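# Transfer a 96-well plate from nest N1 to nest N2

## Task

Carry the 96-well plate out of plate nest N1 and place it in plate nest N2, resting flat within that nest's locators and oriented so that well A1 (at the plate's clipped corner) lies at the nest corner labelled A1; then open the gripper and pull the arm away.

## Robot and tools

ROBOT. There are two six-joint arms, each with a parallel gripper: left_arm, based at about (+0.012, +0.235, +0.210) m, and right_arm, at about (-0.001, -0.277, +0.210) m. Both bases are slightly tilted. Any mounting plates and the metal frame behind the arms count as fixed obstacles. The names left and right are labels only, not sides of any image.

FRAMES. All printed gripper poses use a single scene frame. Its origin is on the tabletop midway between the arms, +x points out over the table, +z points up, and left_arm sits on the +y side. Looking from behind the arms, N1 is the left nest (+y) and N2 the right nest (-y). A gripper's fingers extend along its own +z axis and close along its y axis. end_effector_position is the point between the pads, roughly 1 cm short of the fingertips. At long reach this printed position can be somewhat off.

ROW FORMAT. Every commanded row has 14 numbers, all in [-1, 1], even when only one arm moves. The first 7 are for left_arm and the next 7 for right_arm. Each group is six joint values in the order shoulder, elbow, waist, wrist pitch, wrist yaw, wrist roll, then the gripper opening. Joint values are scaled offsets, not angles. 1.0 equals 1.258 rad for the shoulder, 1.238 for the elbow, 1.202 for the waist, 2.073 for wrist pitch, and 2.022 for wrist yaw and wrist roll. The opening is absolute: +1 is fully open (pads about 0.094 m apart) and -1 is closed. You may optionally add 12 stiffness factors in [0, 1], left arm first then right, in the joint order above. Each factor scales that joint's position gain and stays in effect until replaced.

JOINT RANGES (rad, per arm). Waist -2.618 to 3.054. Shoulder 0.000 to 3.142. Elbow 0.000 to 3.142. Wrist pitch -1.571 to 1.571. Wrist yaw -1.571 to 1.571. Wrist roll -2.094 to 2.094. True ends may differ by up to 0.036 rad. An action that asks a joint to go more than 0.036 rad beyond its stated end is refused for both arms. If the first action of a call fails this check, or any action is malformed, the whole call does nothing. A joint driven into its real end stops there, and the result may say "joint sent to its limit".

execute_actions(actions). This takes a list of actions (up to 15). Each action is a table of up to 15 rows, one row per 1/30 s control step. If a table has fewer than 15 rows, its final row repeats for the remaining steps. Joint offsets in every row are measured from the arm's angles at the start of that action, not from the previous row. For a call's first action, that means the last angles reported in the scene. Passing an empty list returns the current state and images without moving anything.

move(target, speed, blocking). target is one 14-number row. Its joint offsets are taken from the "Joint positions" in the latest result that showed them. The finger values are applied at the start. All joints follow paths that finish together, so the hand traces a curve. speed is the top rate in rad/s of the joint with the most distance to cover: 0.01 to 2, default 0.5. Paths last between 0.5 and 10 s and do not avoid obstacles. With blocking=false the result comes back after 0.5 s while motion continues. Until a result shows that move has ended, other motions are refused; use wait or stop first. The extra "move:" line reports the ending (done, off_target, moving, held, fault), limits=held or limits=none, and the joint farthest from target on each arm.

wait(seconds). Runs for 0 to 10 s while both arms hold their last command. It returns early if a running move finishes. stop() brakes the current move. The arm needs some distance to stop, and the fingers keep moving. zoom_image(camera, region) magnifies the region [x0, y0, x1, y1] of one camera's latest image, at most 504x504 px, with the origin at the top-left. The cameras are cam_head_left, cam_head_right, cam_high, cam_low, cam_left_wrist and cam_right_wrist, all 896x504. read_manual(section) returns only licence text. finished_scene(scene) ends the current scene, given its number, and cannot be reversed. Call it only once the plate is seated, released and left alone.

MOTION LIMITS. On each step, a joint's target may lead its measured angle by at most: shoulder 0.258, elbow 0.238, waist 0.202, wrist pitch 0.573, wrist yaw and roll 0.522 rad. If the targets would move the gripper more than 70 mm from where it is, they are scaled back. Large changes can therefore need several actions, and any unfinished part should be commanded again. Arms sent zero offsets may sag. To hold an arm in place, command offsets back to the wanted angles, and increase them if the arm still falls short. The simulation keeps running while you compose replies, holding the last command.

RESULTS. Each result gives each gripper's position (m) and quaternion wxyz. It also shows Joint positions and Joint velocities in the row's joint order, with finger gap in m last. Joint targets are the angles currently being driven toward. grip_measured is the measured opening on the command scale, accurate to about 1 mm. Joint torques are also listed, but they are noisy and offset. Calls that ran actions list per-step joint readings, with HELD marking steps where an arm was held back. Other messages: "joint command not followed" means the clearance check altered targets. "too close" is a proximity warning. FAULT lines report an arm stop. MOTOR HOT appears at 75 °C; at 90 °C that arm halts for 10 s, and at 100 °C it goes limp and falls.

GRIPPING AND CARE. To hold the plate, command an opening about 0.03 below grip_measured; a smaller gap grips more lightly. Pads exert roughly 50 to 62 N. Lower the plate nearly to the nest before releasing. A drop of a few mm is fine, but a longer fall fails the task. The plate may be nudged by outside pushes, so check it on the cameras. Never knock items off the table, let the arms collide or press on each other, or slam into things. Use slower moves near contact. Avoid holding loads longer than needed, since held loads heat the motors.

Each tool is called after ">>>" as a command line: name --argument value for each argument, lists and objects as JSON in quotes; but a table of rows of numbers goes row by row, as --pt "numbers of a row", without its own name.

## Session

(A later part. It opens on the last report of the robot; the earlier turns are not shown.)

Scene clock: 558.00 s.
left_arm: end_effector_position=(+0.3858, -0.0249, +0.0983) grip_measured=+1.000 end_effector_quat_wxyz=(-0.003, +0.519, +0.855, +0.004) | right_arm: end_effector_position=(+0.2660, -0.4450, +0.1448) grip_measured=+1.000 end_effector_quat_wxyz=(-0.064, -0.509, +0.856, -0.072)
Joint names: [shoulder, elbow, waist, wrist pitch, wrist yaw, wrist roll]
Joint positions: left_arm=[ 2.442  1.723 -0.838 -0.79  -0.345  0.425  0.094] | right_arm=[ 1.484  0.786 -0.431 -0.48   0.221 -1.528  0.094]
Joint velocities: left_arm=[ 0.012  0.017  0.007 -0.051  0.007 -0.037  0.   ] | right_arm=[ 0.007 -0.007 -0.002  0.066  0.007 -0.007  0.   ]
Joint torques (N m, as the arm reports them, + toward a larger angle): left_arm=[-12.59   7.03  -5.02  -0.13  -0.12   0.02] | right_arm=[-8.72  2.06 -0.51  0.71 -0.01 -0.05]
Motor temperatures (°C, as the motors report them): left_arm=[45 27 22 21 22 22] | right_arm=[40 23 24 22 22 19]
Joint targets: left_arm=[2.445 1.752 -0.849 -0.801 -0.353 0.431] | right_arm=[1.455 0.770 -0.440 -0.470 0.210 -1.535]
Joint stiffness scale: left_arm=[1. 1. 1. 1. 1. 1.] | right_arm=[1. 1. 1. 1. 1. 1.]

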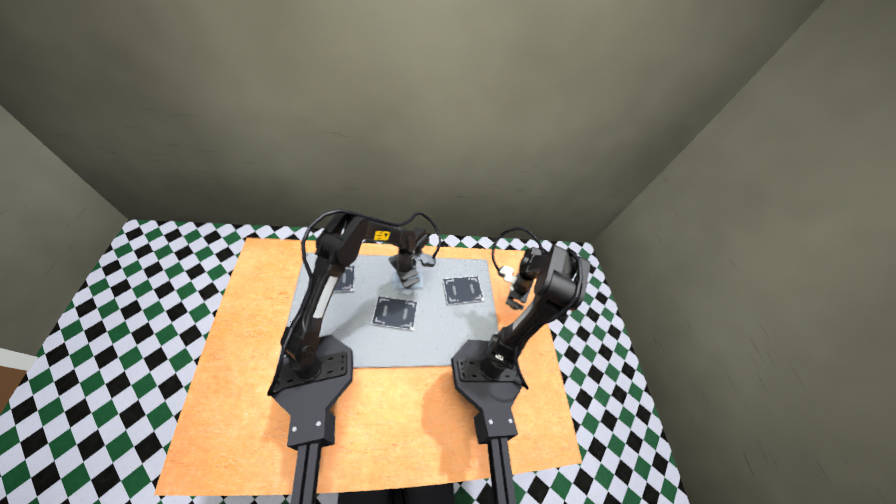

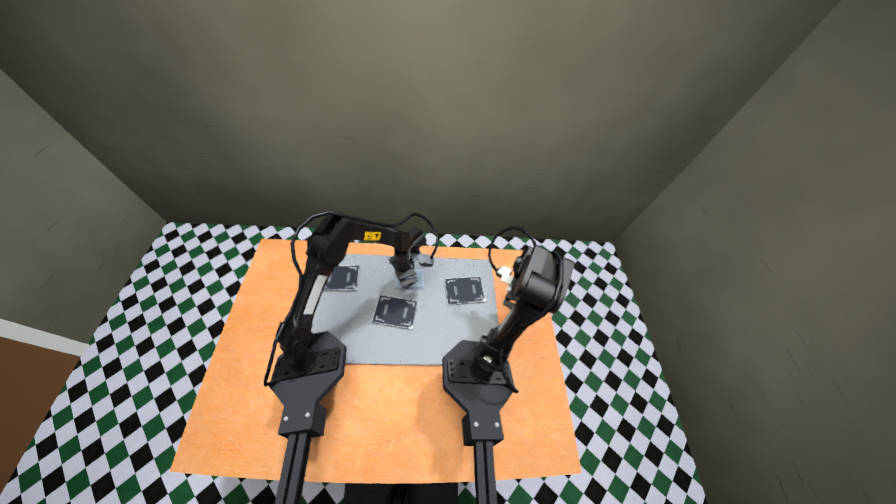

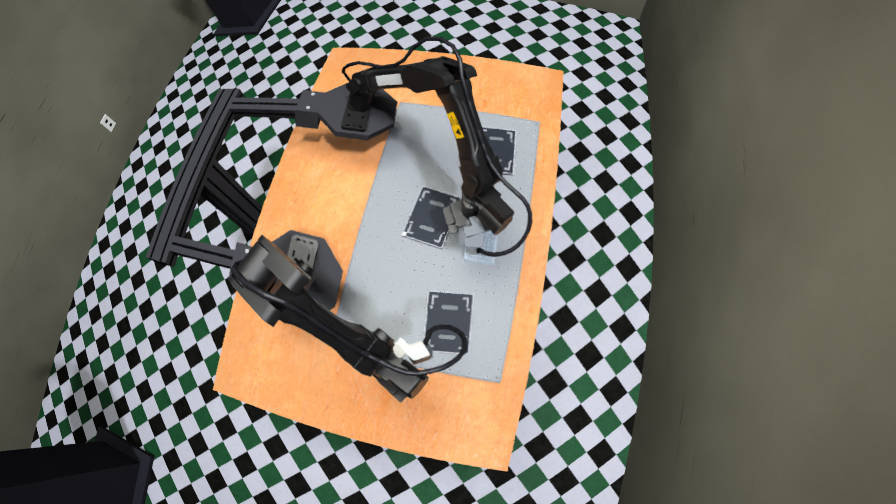

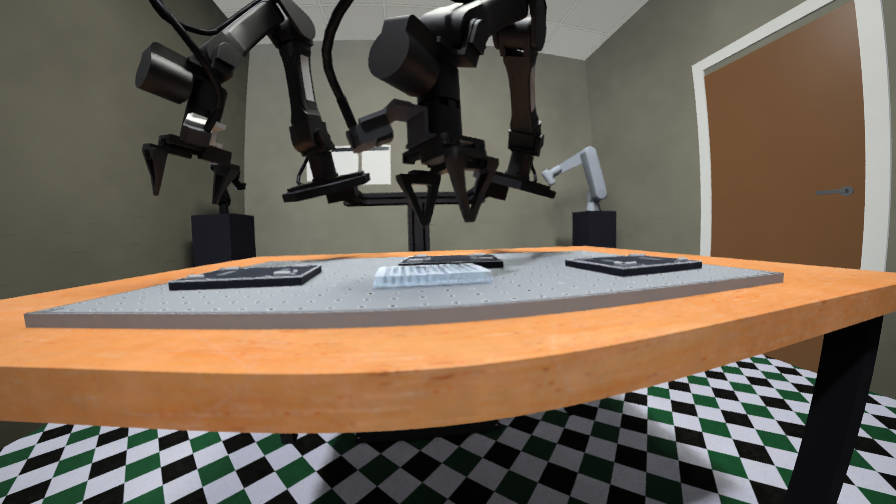

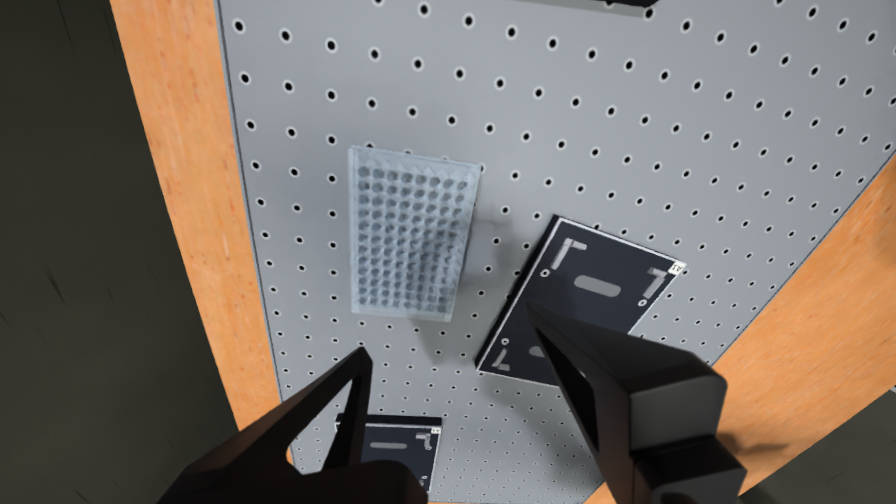

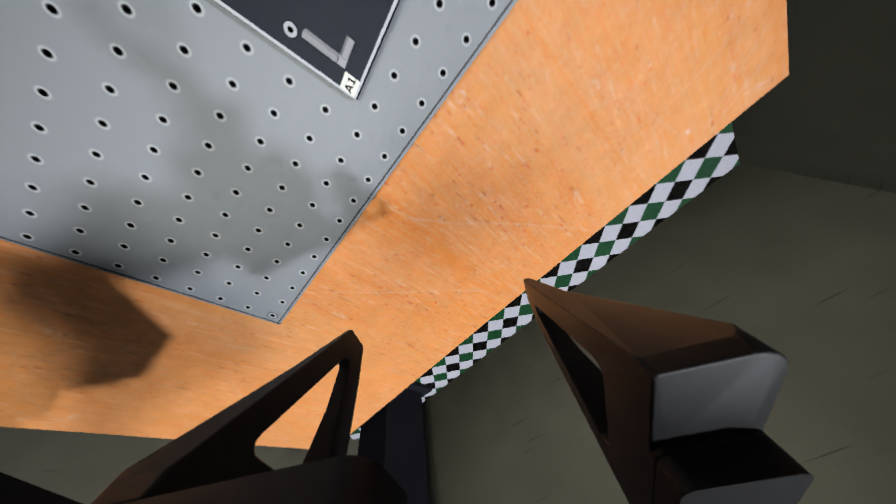

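>>> move --target '[0.002,0.026,-0.016,-0.004,0.0,0.238,1, 0,0,0,0,0,0,1]' --speed 0.8

Scene clock: 566.77 s.
left_arm: end_effector_position=(+0.3858, -0.0249, +0.0983) grip_measured=+1.000 end_effector_quat_wxyz=(-0.004, +0.705, +0.709, +0.004) | right_arm: end_effector_position=(+0.2660, -0.4450, +0.1448) grip_measured=+1.000 end_effector_quat_wxyz=(-0.064, -0.509, +0.856, -0.072)
Joint names: [shoulder, elbow, waist, wrist pitch, wrist yaw, wrist roll]
Joint positions: left_arm=[ 2.442  1.723 -0.838 -0.79  -0.345  0.9    0.094] | right_arm=[ 1.484  0.786 -0.431 -0.48   0.221 -1.528  0.094]
Joint velocities: left_arm=[-0.002 -0.012 -0.002  0.037  0.037 -0.022  0.   ] | right_arm=[-0.002 -0.007 -0.007 -0.007 -0.037  0.007  0.   ]
Joint torques (N m, as the arm reports them, + toward a larger angle): left_arm=[-12.67   7.31  -5.7   -0.1   -0.02   0.02] | right_arm=[-6.48  3.2   0.06  0.59  0.11  0.02]
Motor temperatures (°C, as the motors report them): left_arm=[45 27 22 21 22 22] | right_arm=[39 23 24 22 22 19]
Joint targets: left_arm=[2.444 1.756 -0.858 -0.798 -0.345 0.906] | right_arm=[1.484 0.786 -0.431 -0.480 0.221 -1.528]
Joint stiffness scale: left_arm=[1. 1. 1. 1. 1. 1.] | right_arm=[1. 1. 1. 1. 1. 1.]
move: off_target (left_arm); limits=none; left_arm: farthest joint: the elbow, 0.032 radians from its target (0.032 radians at the start); right_arm: farthest joint: the waist, 0.000 radians from its target (0.000 radians at the start)

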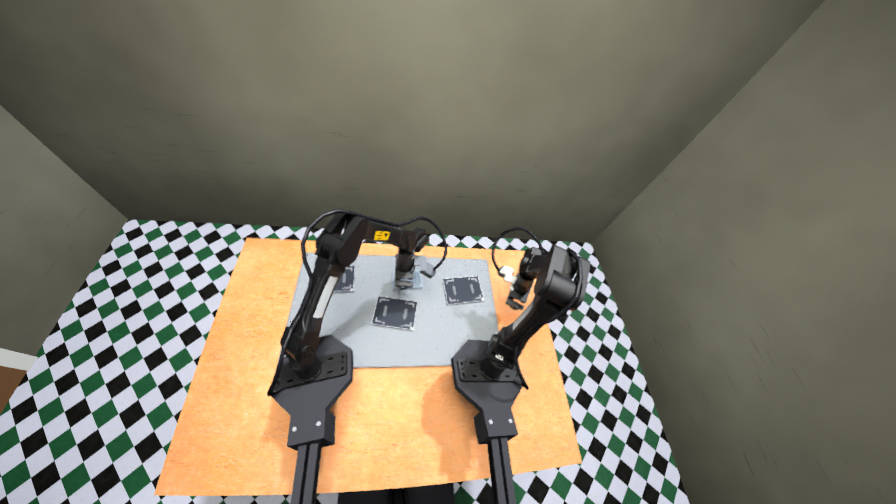

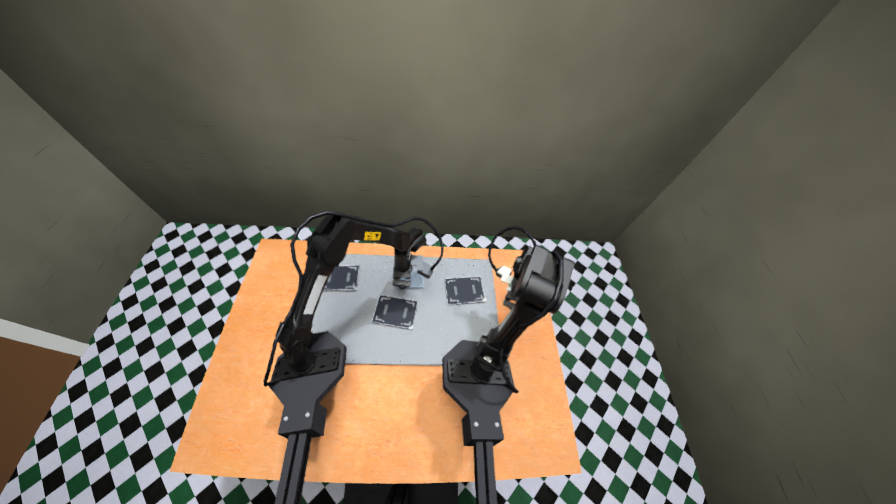

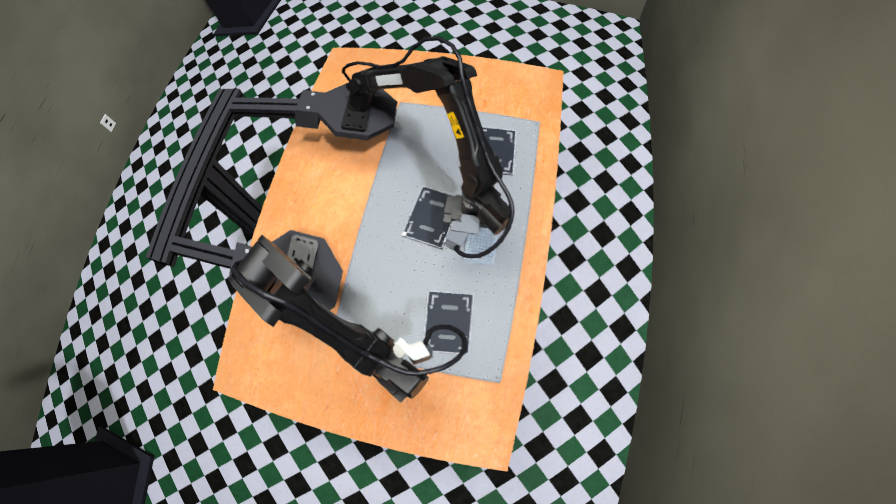

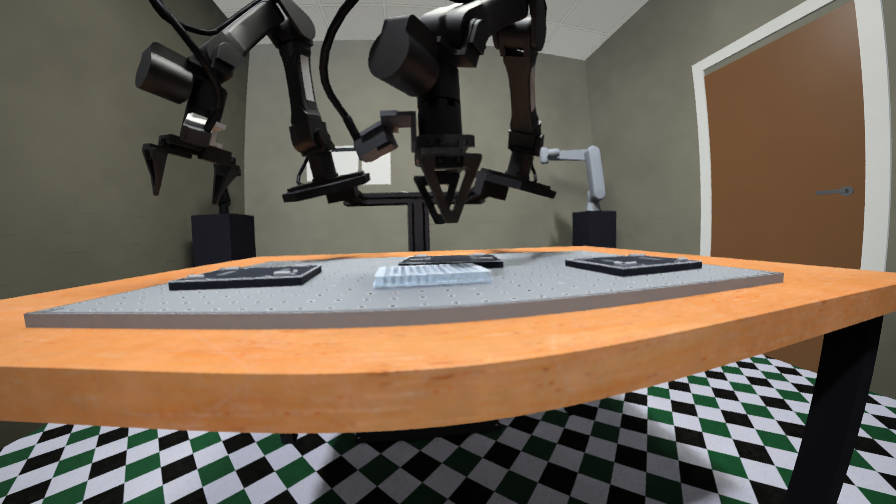

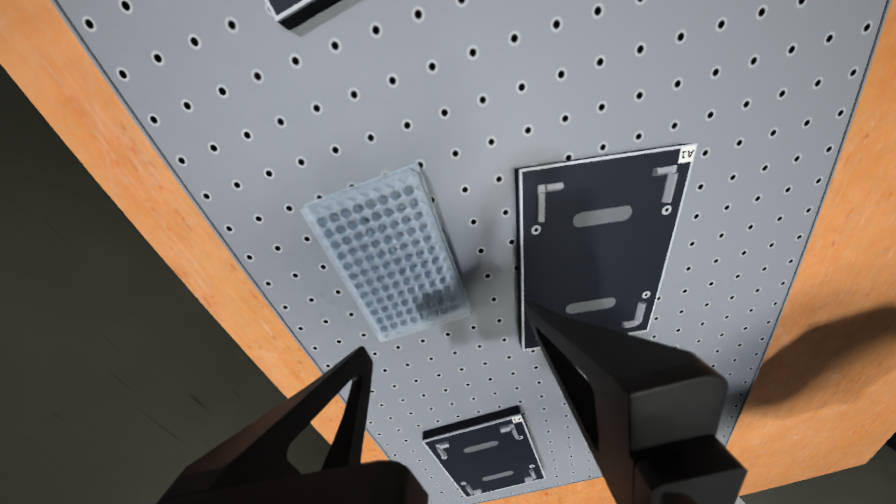

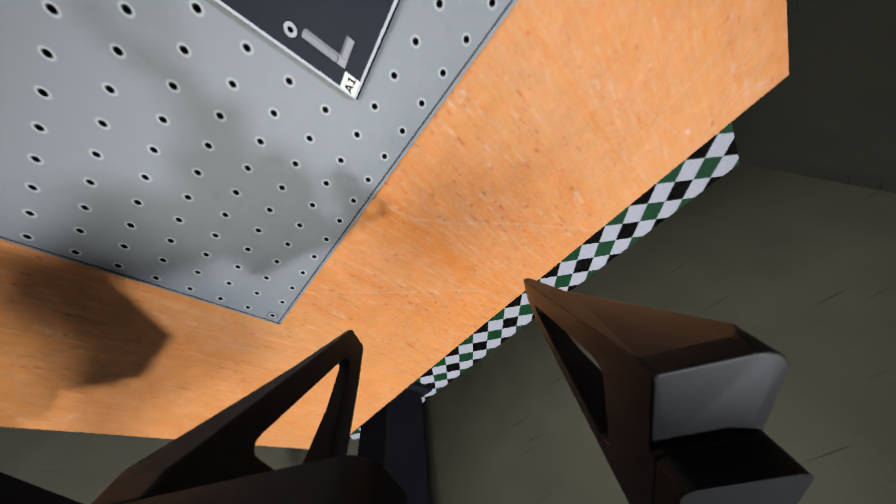

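>>> move --target '[0.1034,0.1375,0.032,0.002,0.0076,0.0205,1, 0,0,0,0,0,0,1]' --speed 0.25

Scene clock: 621.03 s.
left_arm: end_effector_position=(+0.4087, -0.0310, +0.0698) grip_measured=+1.000 end_effector_quat_wxyz=(-0.002, +0.703, +0.711, +0.005) | right_arm: end_effector_position=(+0.2660, -0.4450, +0.1448) grip_measured=+1.000 end_effector_quat_wxyz=(-0.064, -0.509, +0.856, -0.072)
Joint names: [shoulder, elbow, waist, wrist pitch, wrist yaw, wrist roll]
Joint positions: left_arm=[ 2.567  1.866 -0.801 -0.788 -0.345  0.935  0.094] | right_arm=[ 1.484  0.786 -0.431 -0.48   0.221 -1.528  0.094]
Joint velocities: left_arm=[-0.002 -0.012 -0.002  0.007 -0.051 -0.051  0.   ] | right_arm=[ 0.002  0.007 -0.002 -0.007  0.037  0.007  0.   ]
Joint torques (N m, as the arm reports them, + toward a larger angle): left_arm=[-13.19   6.94  -4.26   0.02   0.13   0.  ] | right_arm=[-6.45  3.19  0.08  0.58  0.1   0.02]
Motor temperatures (°C, as the motors report them): left_arm=[46 28 23 20 22 22] | right_arm=[36 23 24 22 22 19]
Joint targets: left_arm=[2.571 1.893 -0.800 -0.785 -0.329 0.941] | right_arm=[1.484 0.786 -0.431 -0.480 0.221 -1.528]
Joint stiffness scale: left_arm=[1. 1. 1. 1. 1. 1.] | right_arm=[1. 1. 1. 1. 1. 1.]
move: off_target (left_arm); limits=none; left_arm: farthest joint: the elbow, 0.027 radians from its target (0.170 radians at the start); right_arm: farthest joint: the waist, 0.000 radians from its target (0.000 radians at the start)

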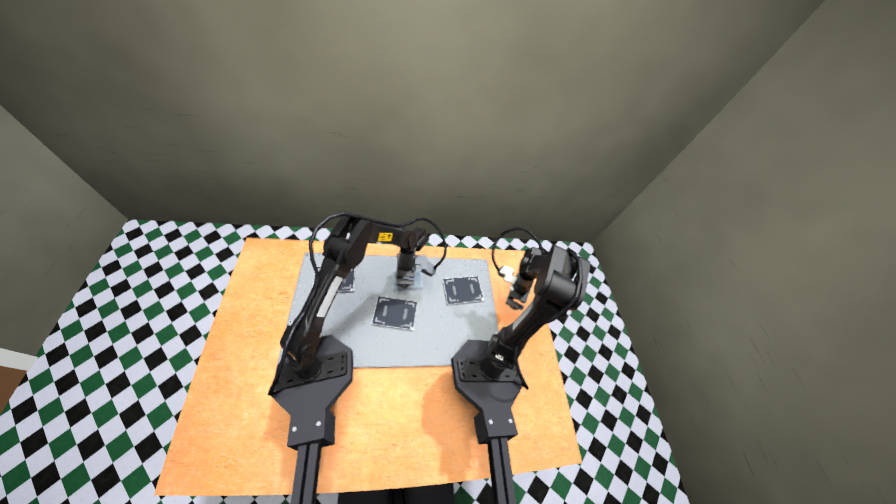

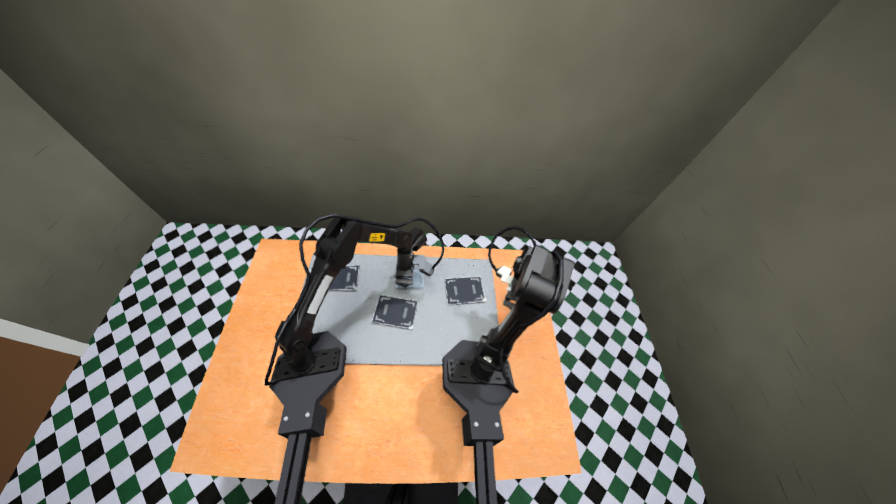

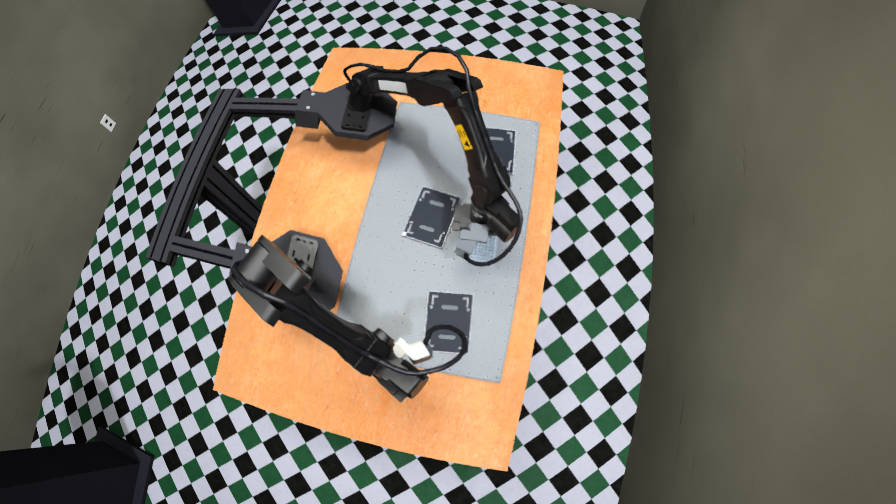

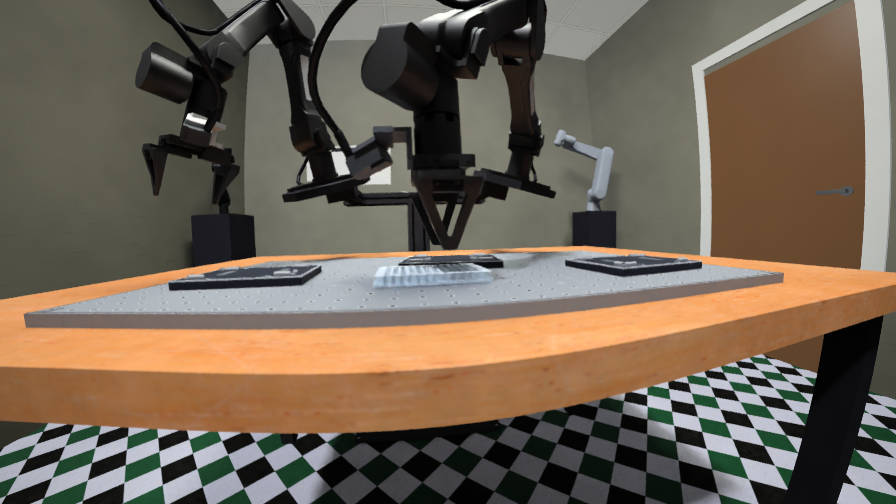

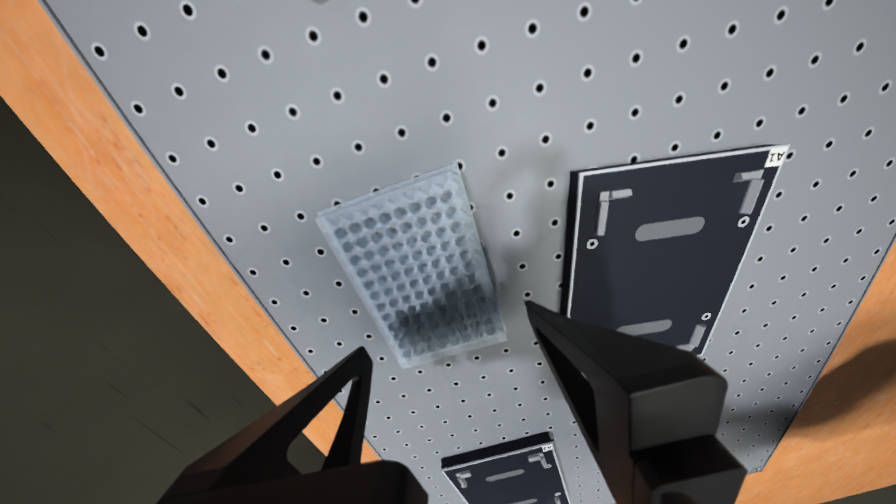

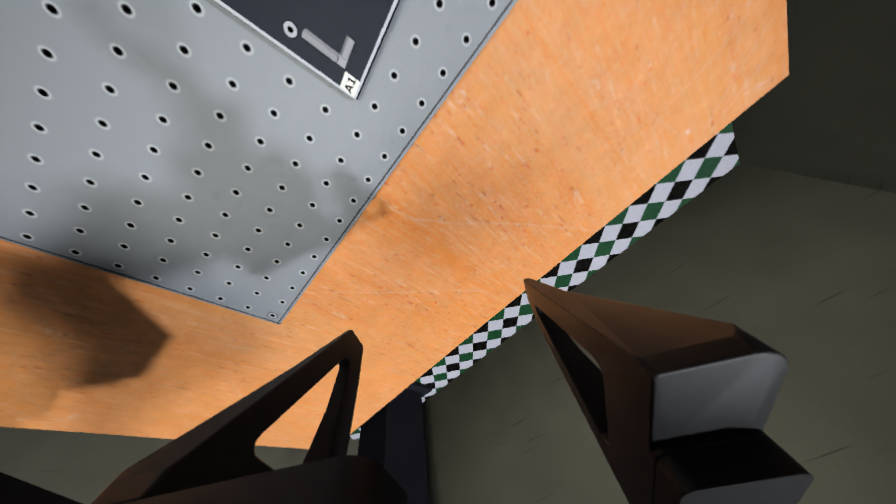

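>>> move --target '[0.0583,0.1043,-0.002,-0.0193,0.013,0.0084,1, 0,0,0,0,0,0,1]' --speed 0.15

Scene clock: 654.20 s.
left_arm: end_effector_position=(+0.4183, -0.0426, +0.0617) grip_measured=+1.000 end_effector_quat_wxyz=(+0.003, +0.706, +0.708, +0.003) | right_arm: end_effector_position=(+0.2660, -0.4450, +0.1448) grip_measured=+1.000 end_effector_quat_wxyz=(-0.064, -0.509, +0.856, -0.072)
Joint names: [shoulder, elbow, waist, wrist pitch, wrist yaw, wrist roll]
Joint positions: left_arm=[ 2.635  1.968 -0.801 -0.813 -0.339  0.946  0.094] | right_arm=[ 1.484  0.786 -0.431 -0.48   0.221 -1.528  0.094]
Joint velocities: left_arm=[-0.012 -0.007  0.017 -0.022  0.007  0.007  0.   ] | right_arm=[-0.002 -0.017 -0.007  0.007  0.022 -0.022  0.   ]
Joint torques (N m, as the arm reports them, + toward a larger angle): left_arm=[-13.54   7.02  -4.64  -0.14   0.2    0.02] | right_arm=[-6.48  3.16  0.14  0.59  0.11  0.02]
Motor temperatures (°C, as the motors report them): left_arm=[48 28 22 20 22 22] | right_arm=[35 23 24 22 22 19]
Joint targets: left_arm=[2.640 1.995 -0.803 -0.829 -0.318 0.952] | right_arm=[1.484 0.786 -0.431 -0.480 0.221 -1.528]
Joint stiffness scale: left_arm=[1. 1. 1. 1. 1. 1.] | right_arm=[1. 1. 1. 1. 1. 1.]
move: off_target (left_arm); limits=none; left_arm: farthest joint: the elbow, 0.027 radians from its target (0.129 radians at the start); right_arm: farthest joint: the waist, 0.000 radians from its target (0.000 radians at the start)

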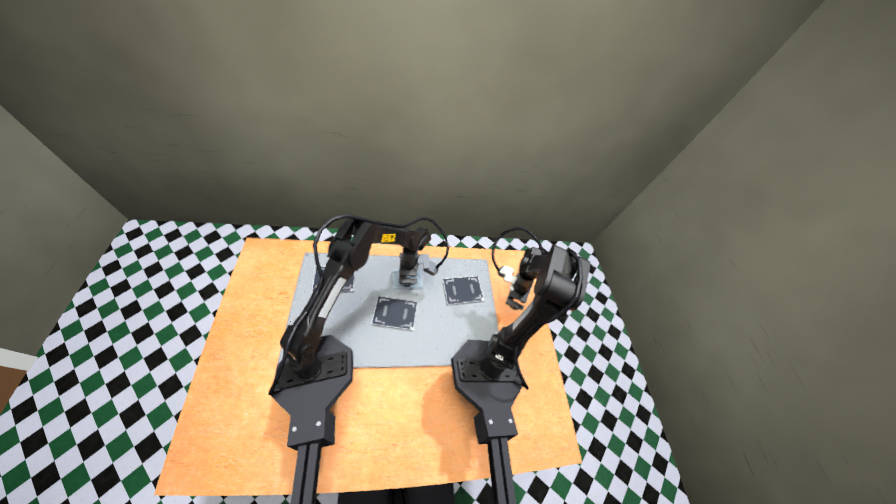

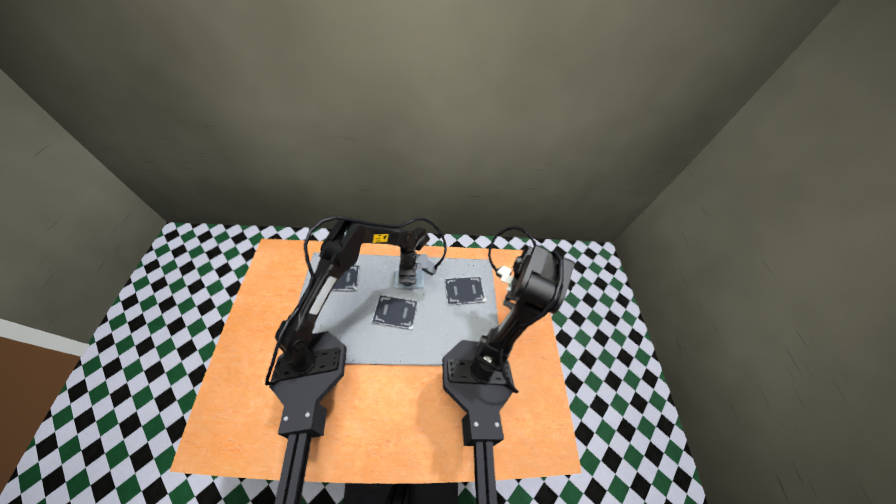

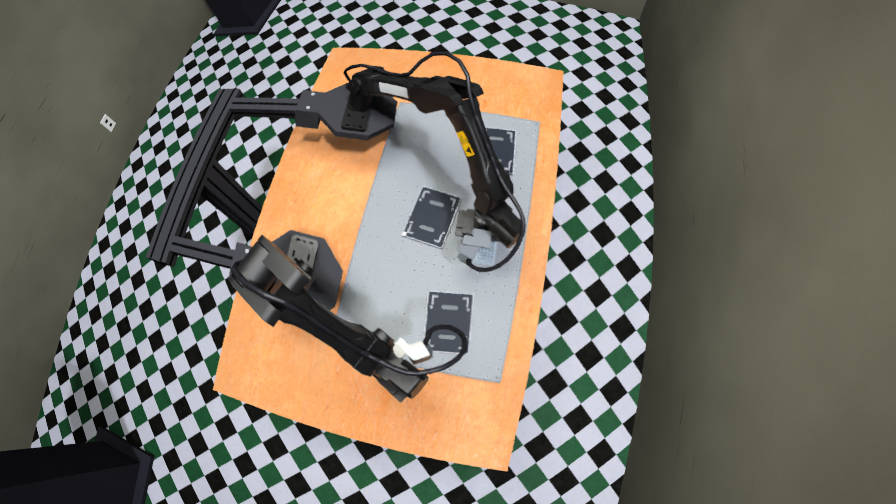

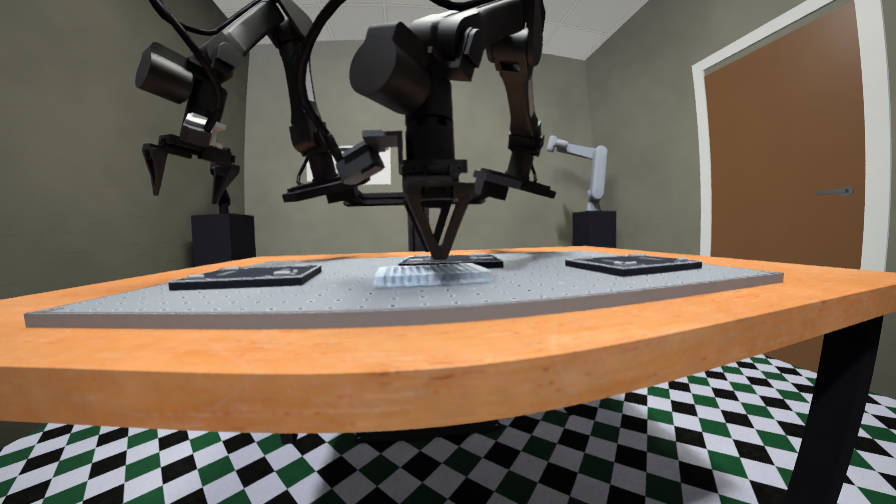

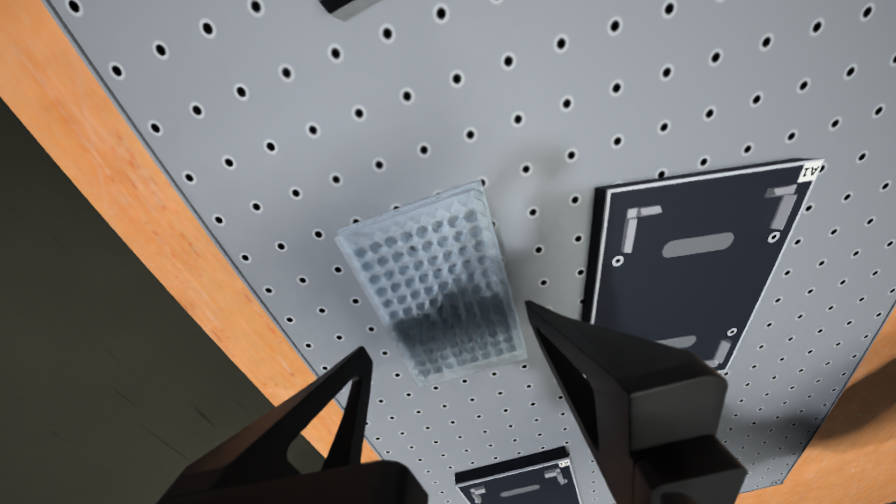

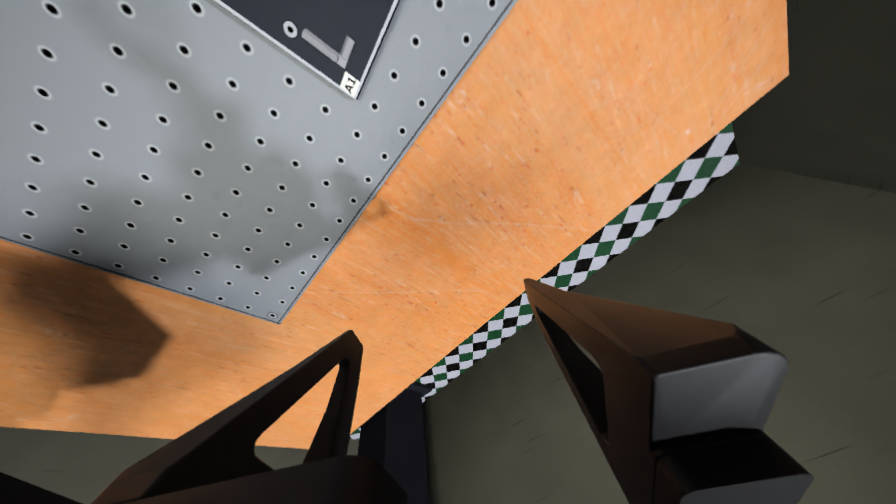

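>>> zoom_image --camera "cam_left_wrist" --region '[300,150,600,420]'

>>> zoom_image --camera "cam_low" --region '[350,200,530,300]'

Region (300, 150, 600, 420) of cam_left_wrist's 896x504 image, scaled by 1.680, with more detail than that image has; it fills the top 454 rows of this view, and the rest is white.

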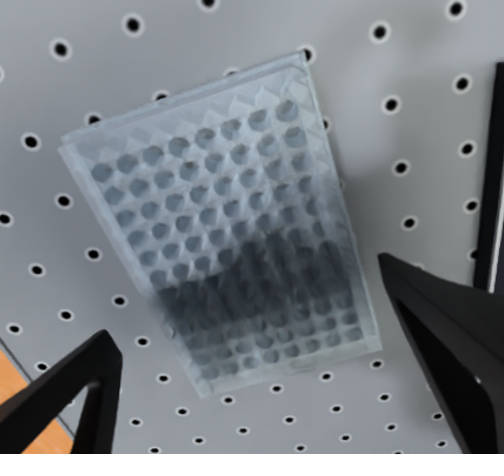

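Region (350, 200, 530, 300) of cam_low's 896x504 image, scaled by 2.800, with more detail than that image has.

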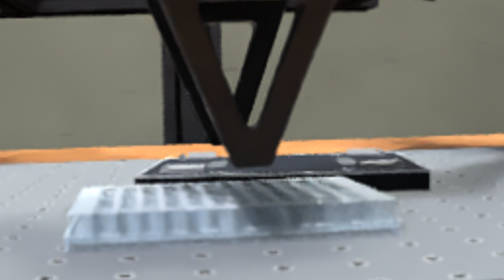

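>>> move --target '[0.0457,0.059,0.007,0.0073,0.0075,0.0053,1, 0,0,0,0,0,0,1]' --speed 0.1

Scene clock: 693.83 s.
left_arm: end_effector_position=(+0.4211, -0.0458, +0.0475) grip_measured=+1.000 end_effector_quat_wxyz=(+0.002, +0.705, +0.709, +0.004) | right_arm: end_effector_position=(+0.2660, -0.4450, +0.1448) grip_measured=+1.000 end_effector_quat_wxyz=(-0.064, -0.509, +0.856, -0.072)
Joint names: [shoulder, elbow, waist, wrist pitch, wrist yaw, wrist roll]
Joint positions: left_arm=[ 2.686  2.014 -0.794 -0.808 -0.339  0.95   0.094] | right_arm=[ 1.484  0.786 -0.431 -0.48   0.221 -1.528  0.094]
Joint velocities: left_arm=[-0.017 -0.022  0.007 -0.022  0.007 -0.051  0.   ] | right_arm=[ 0.012  0.012 -0.012  0.066 -0.022  0.007  0.   ]
Joint torques (N m, as the arm reports them, + toward a larger angle): left_arm=[-13.58   6.96  -4.51   0.09   0.14   0.  ] | right_arm=[-6.47  3.16  0.11  0.58  0.12  0.03]
Motor temperatures (°C, as the motors report them): left_arm=[49 28 23 20 22 22] | right_arm=[35 23 24 22 22 19]
Joint targets: left_arm=[2.692 2.041 -0.793 -0.798 -0.324 0.956] | right_arm=[1.484 0.786 -0.431 -0.480 0.221 -1.528]
Joint stiffness scale: left_arm=[1. 1. 1. 1. 1. 1.] | right_arm=[1. 1. 1. 1. 1. 1.]
move: off_target (left_arm); limits=none; left_arm: farthest joint: the elbow, 0.027 radians from its target (0.073 radians at the start); right_arm: farthest joint: the waist, 0.000 radians from its target (0.000 radians at the start)

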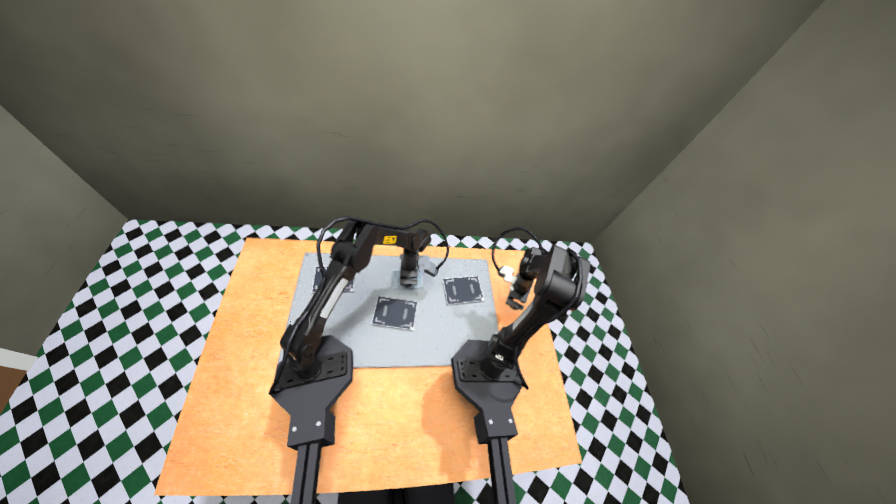

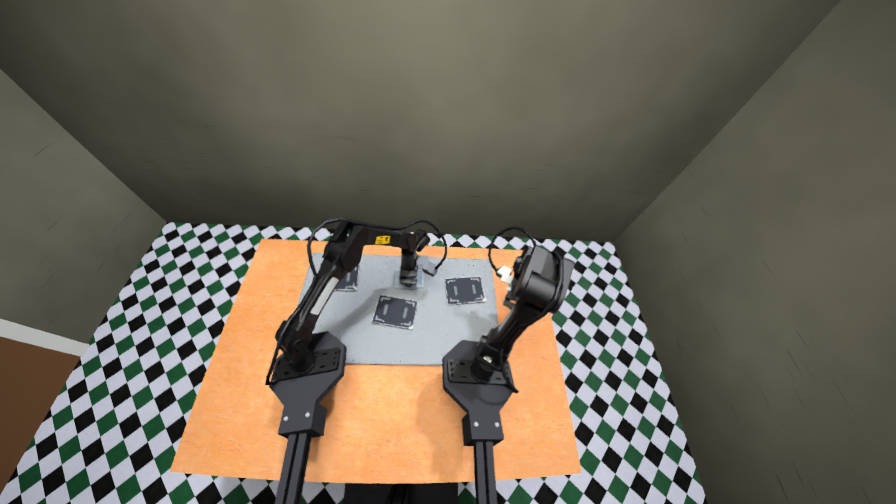

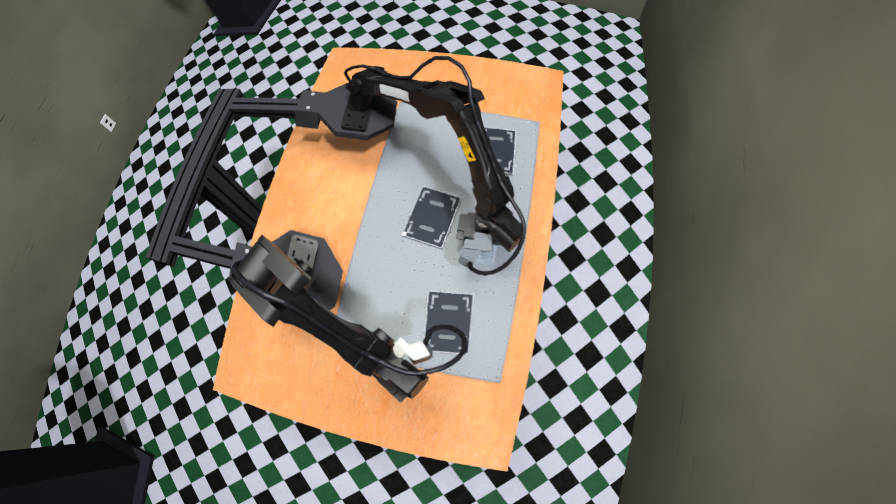

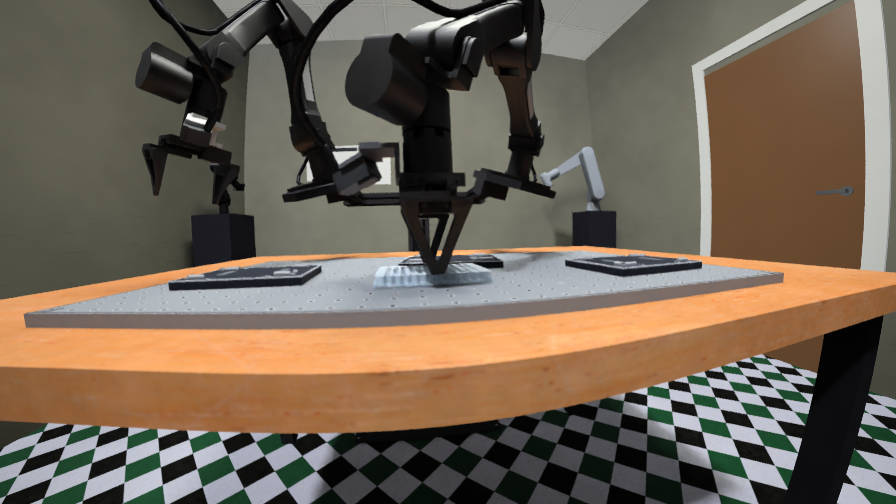

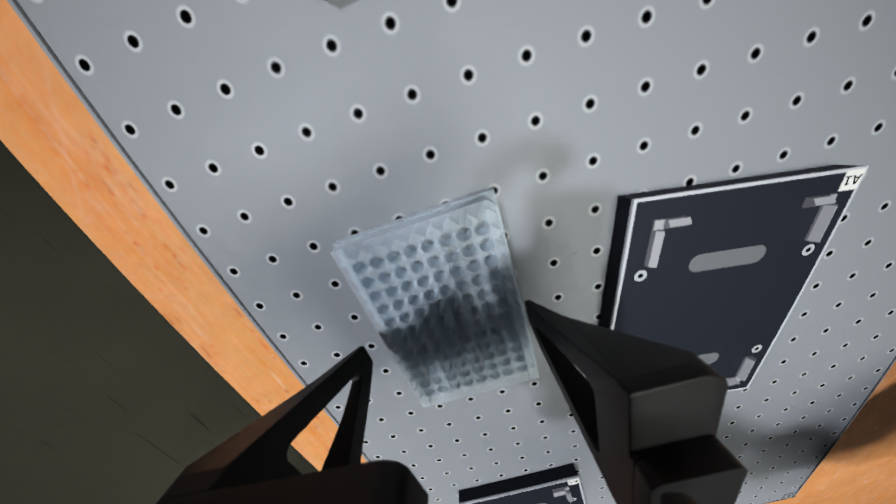

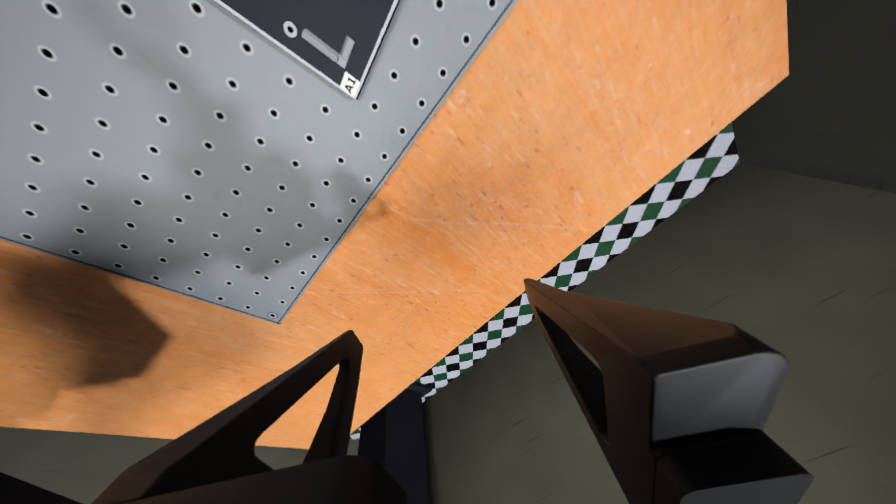

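>>> zoom_image --camera "cam_left_wrist" --region '[300,160,600,430]'

>>> zoom_image --camera "cam_low" --region '[350,200,530,300]'

Region (300, 160, 600, 430) of cam_left_wrist's 896x504 image, scaled by 1.680, with more detail than that image has; it fills the top 454 rows of this view, and the rest is white.

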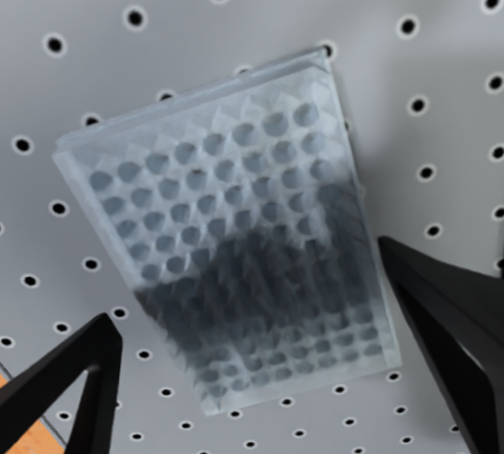

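Region (350, 200, 530, 300) of cam_low's 896x504 image, scaled by 2.800, with more detail than that image has.

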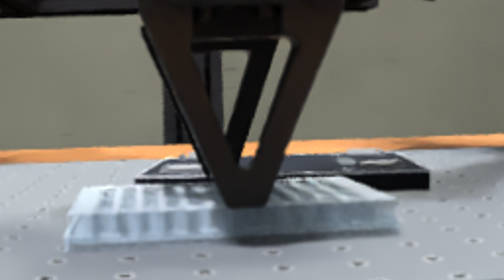

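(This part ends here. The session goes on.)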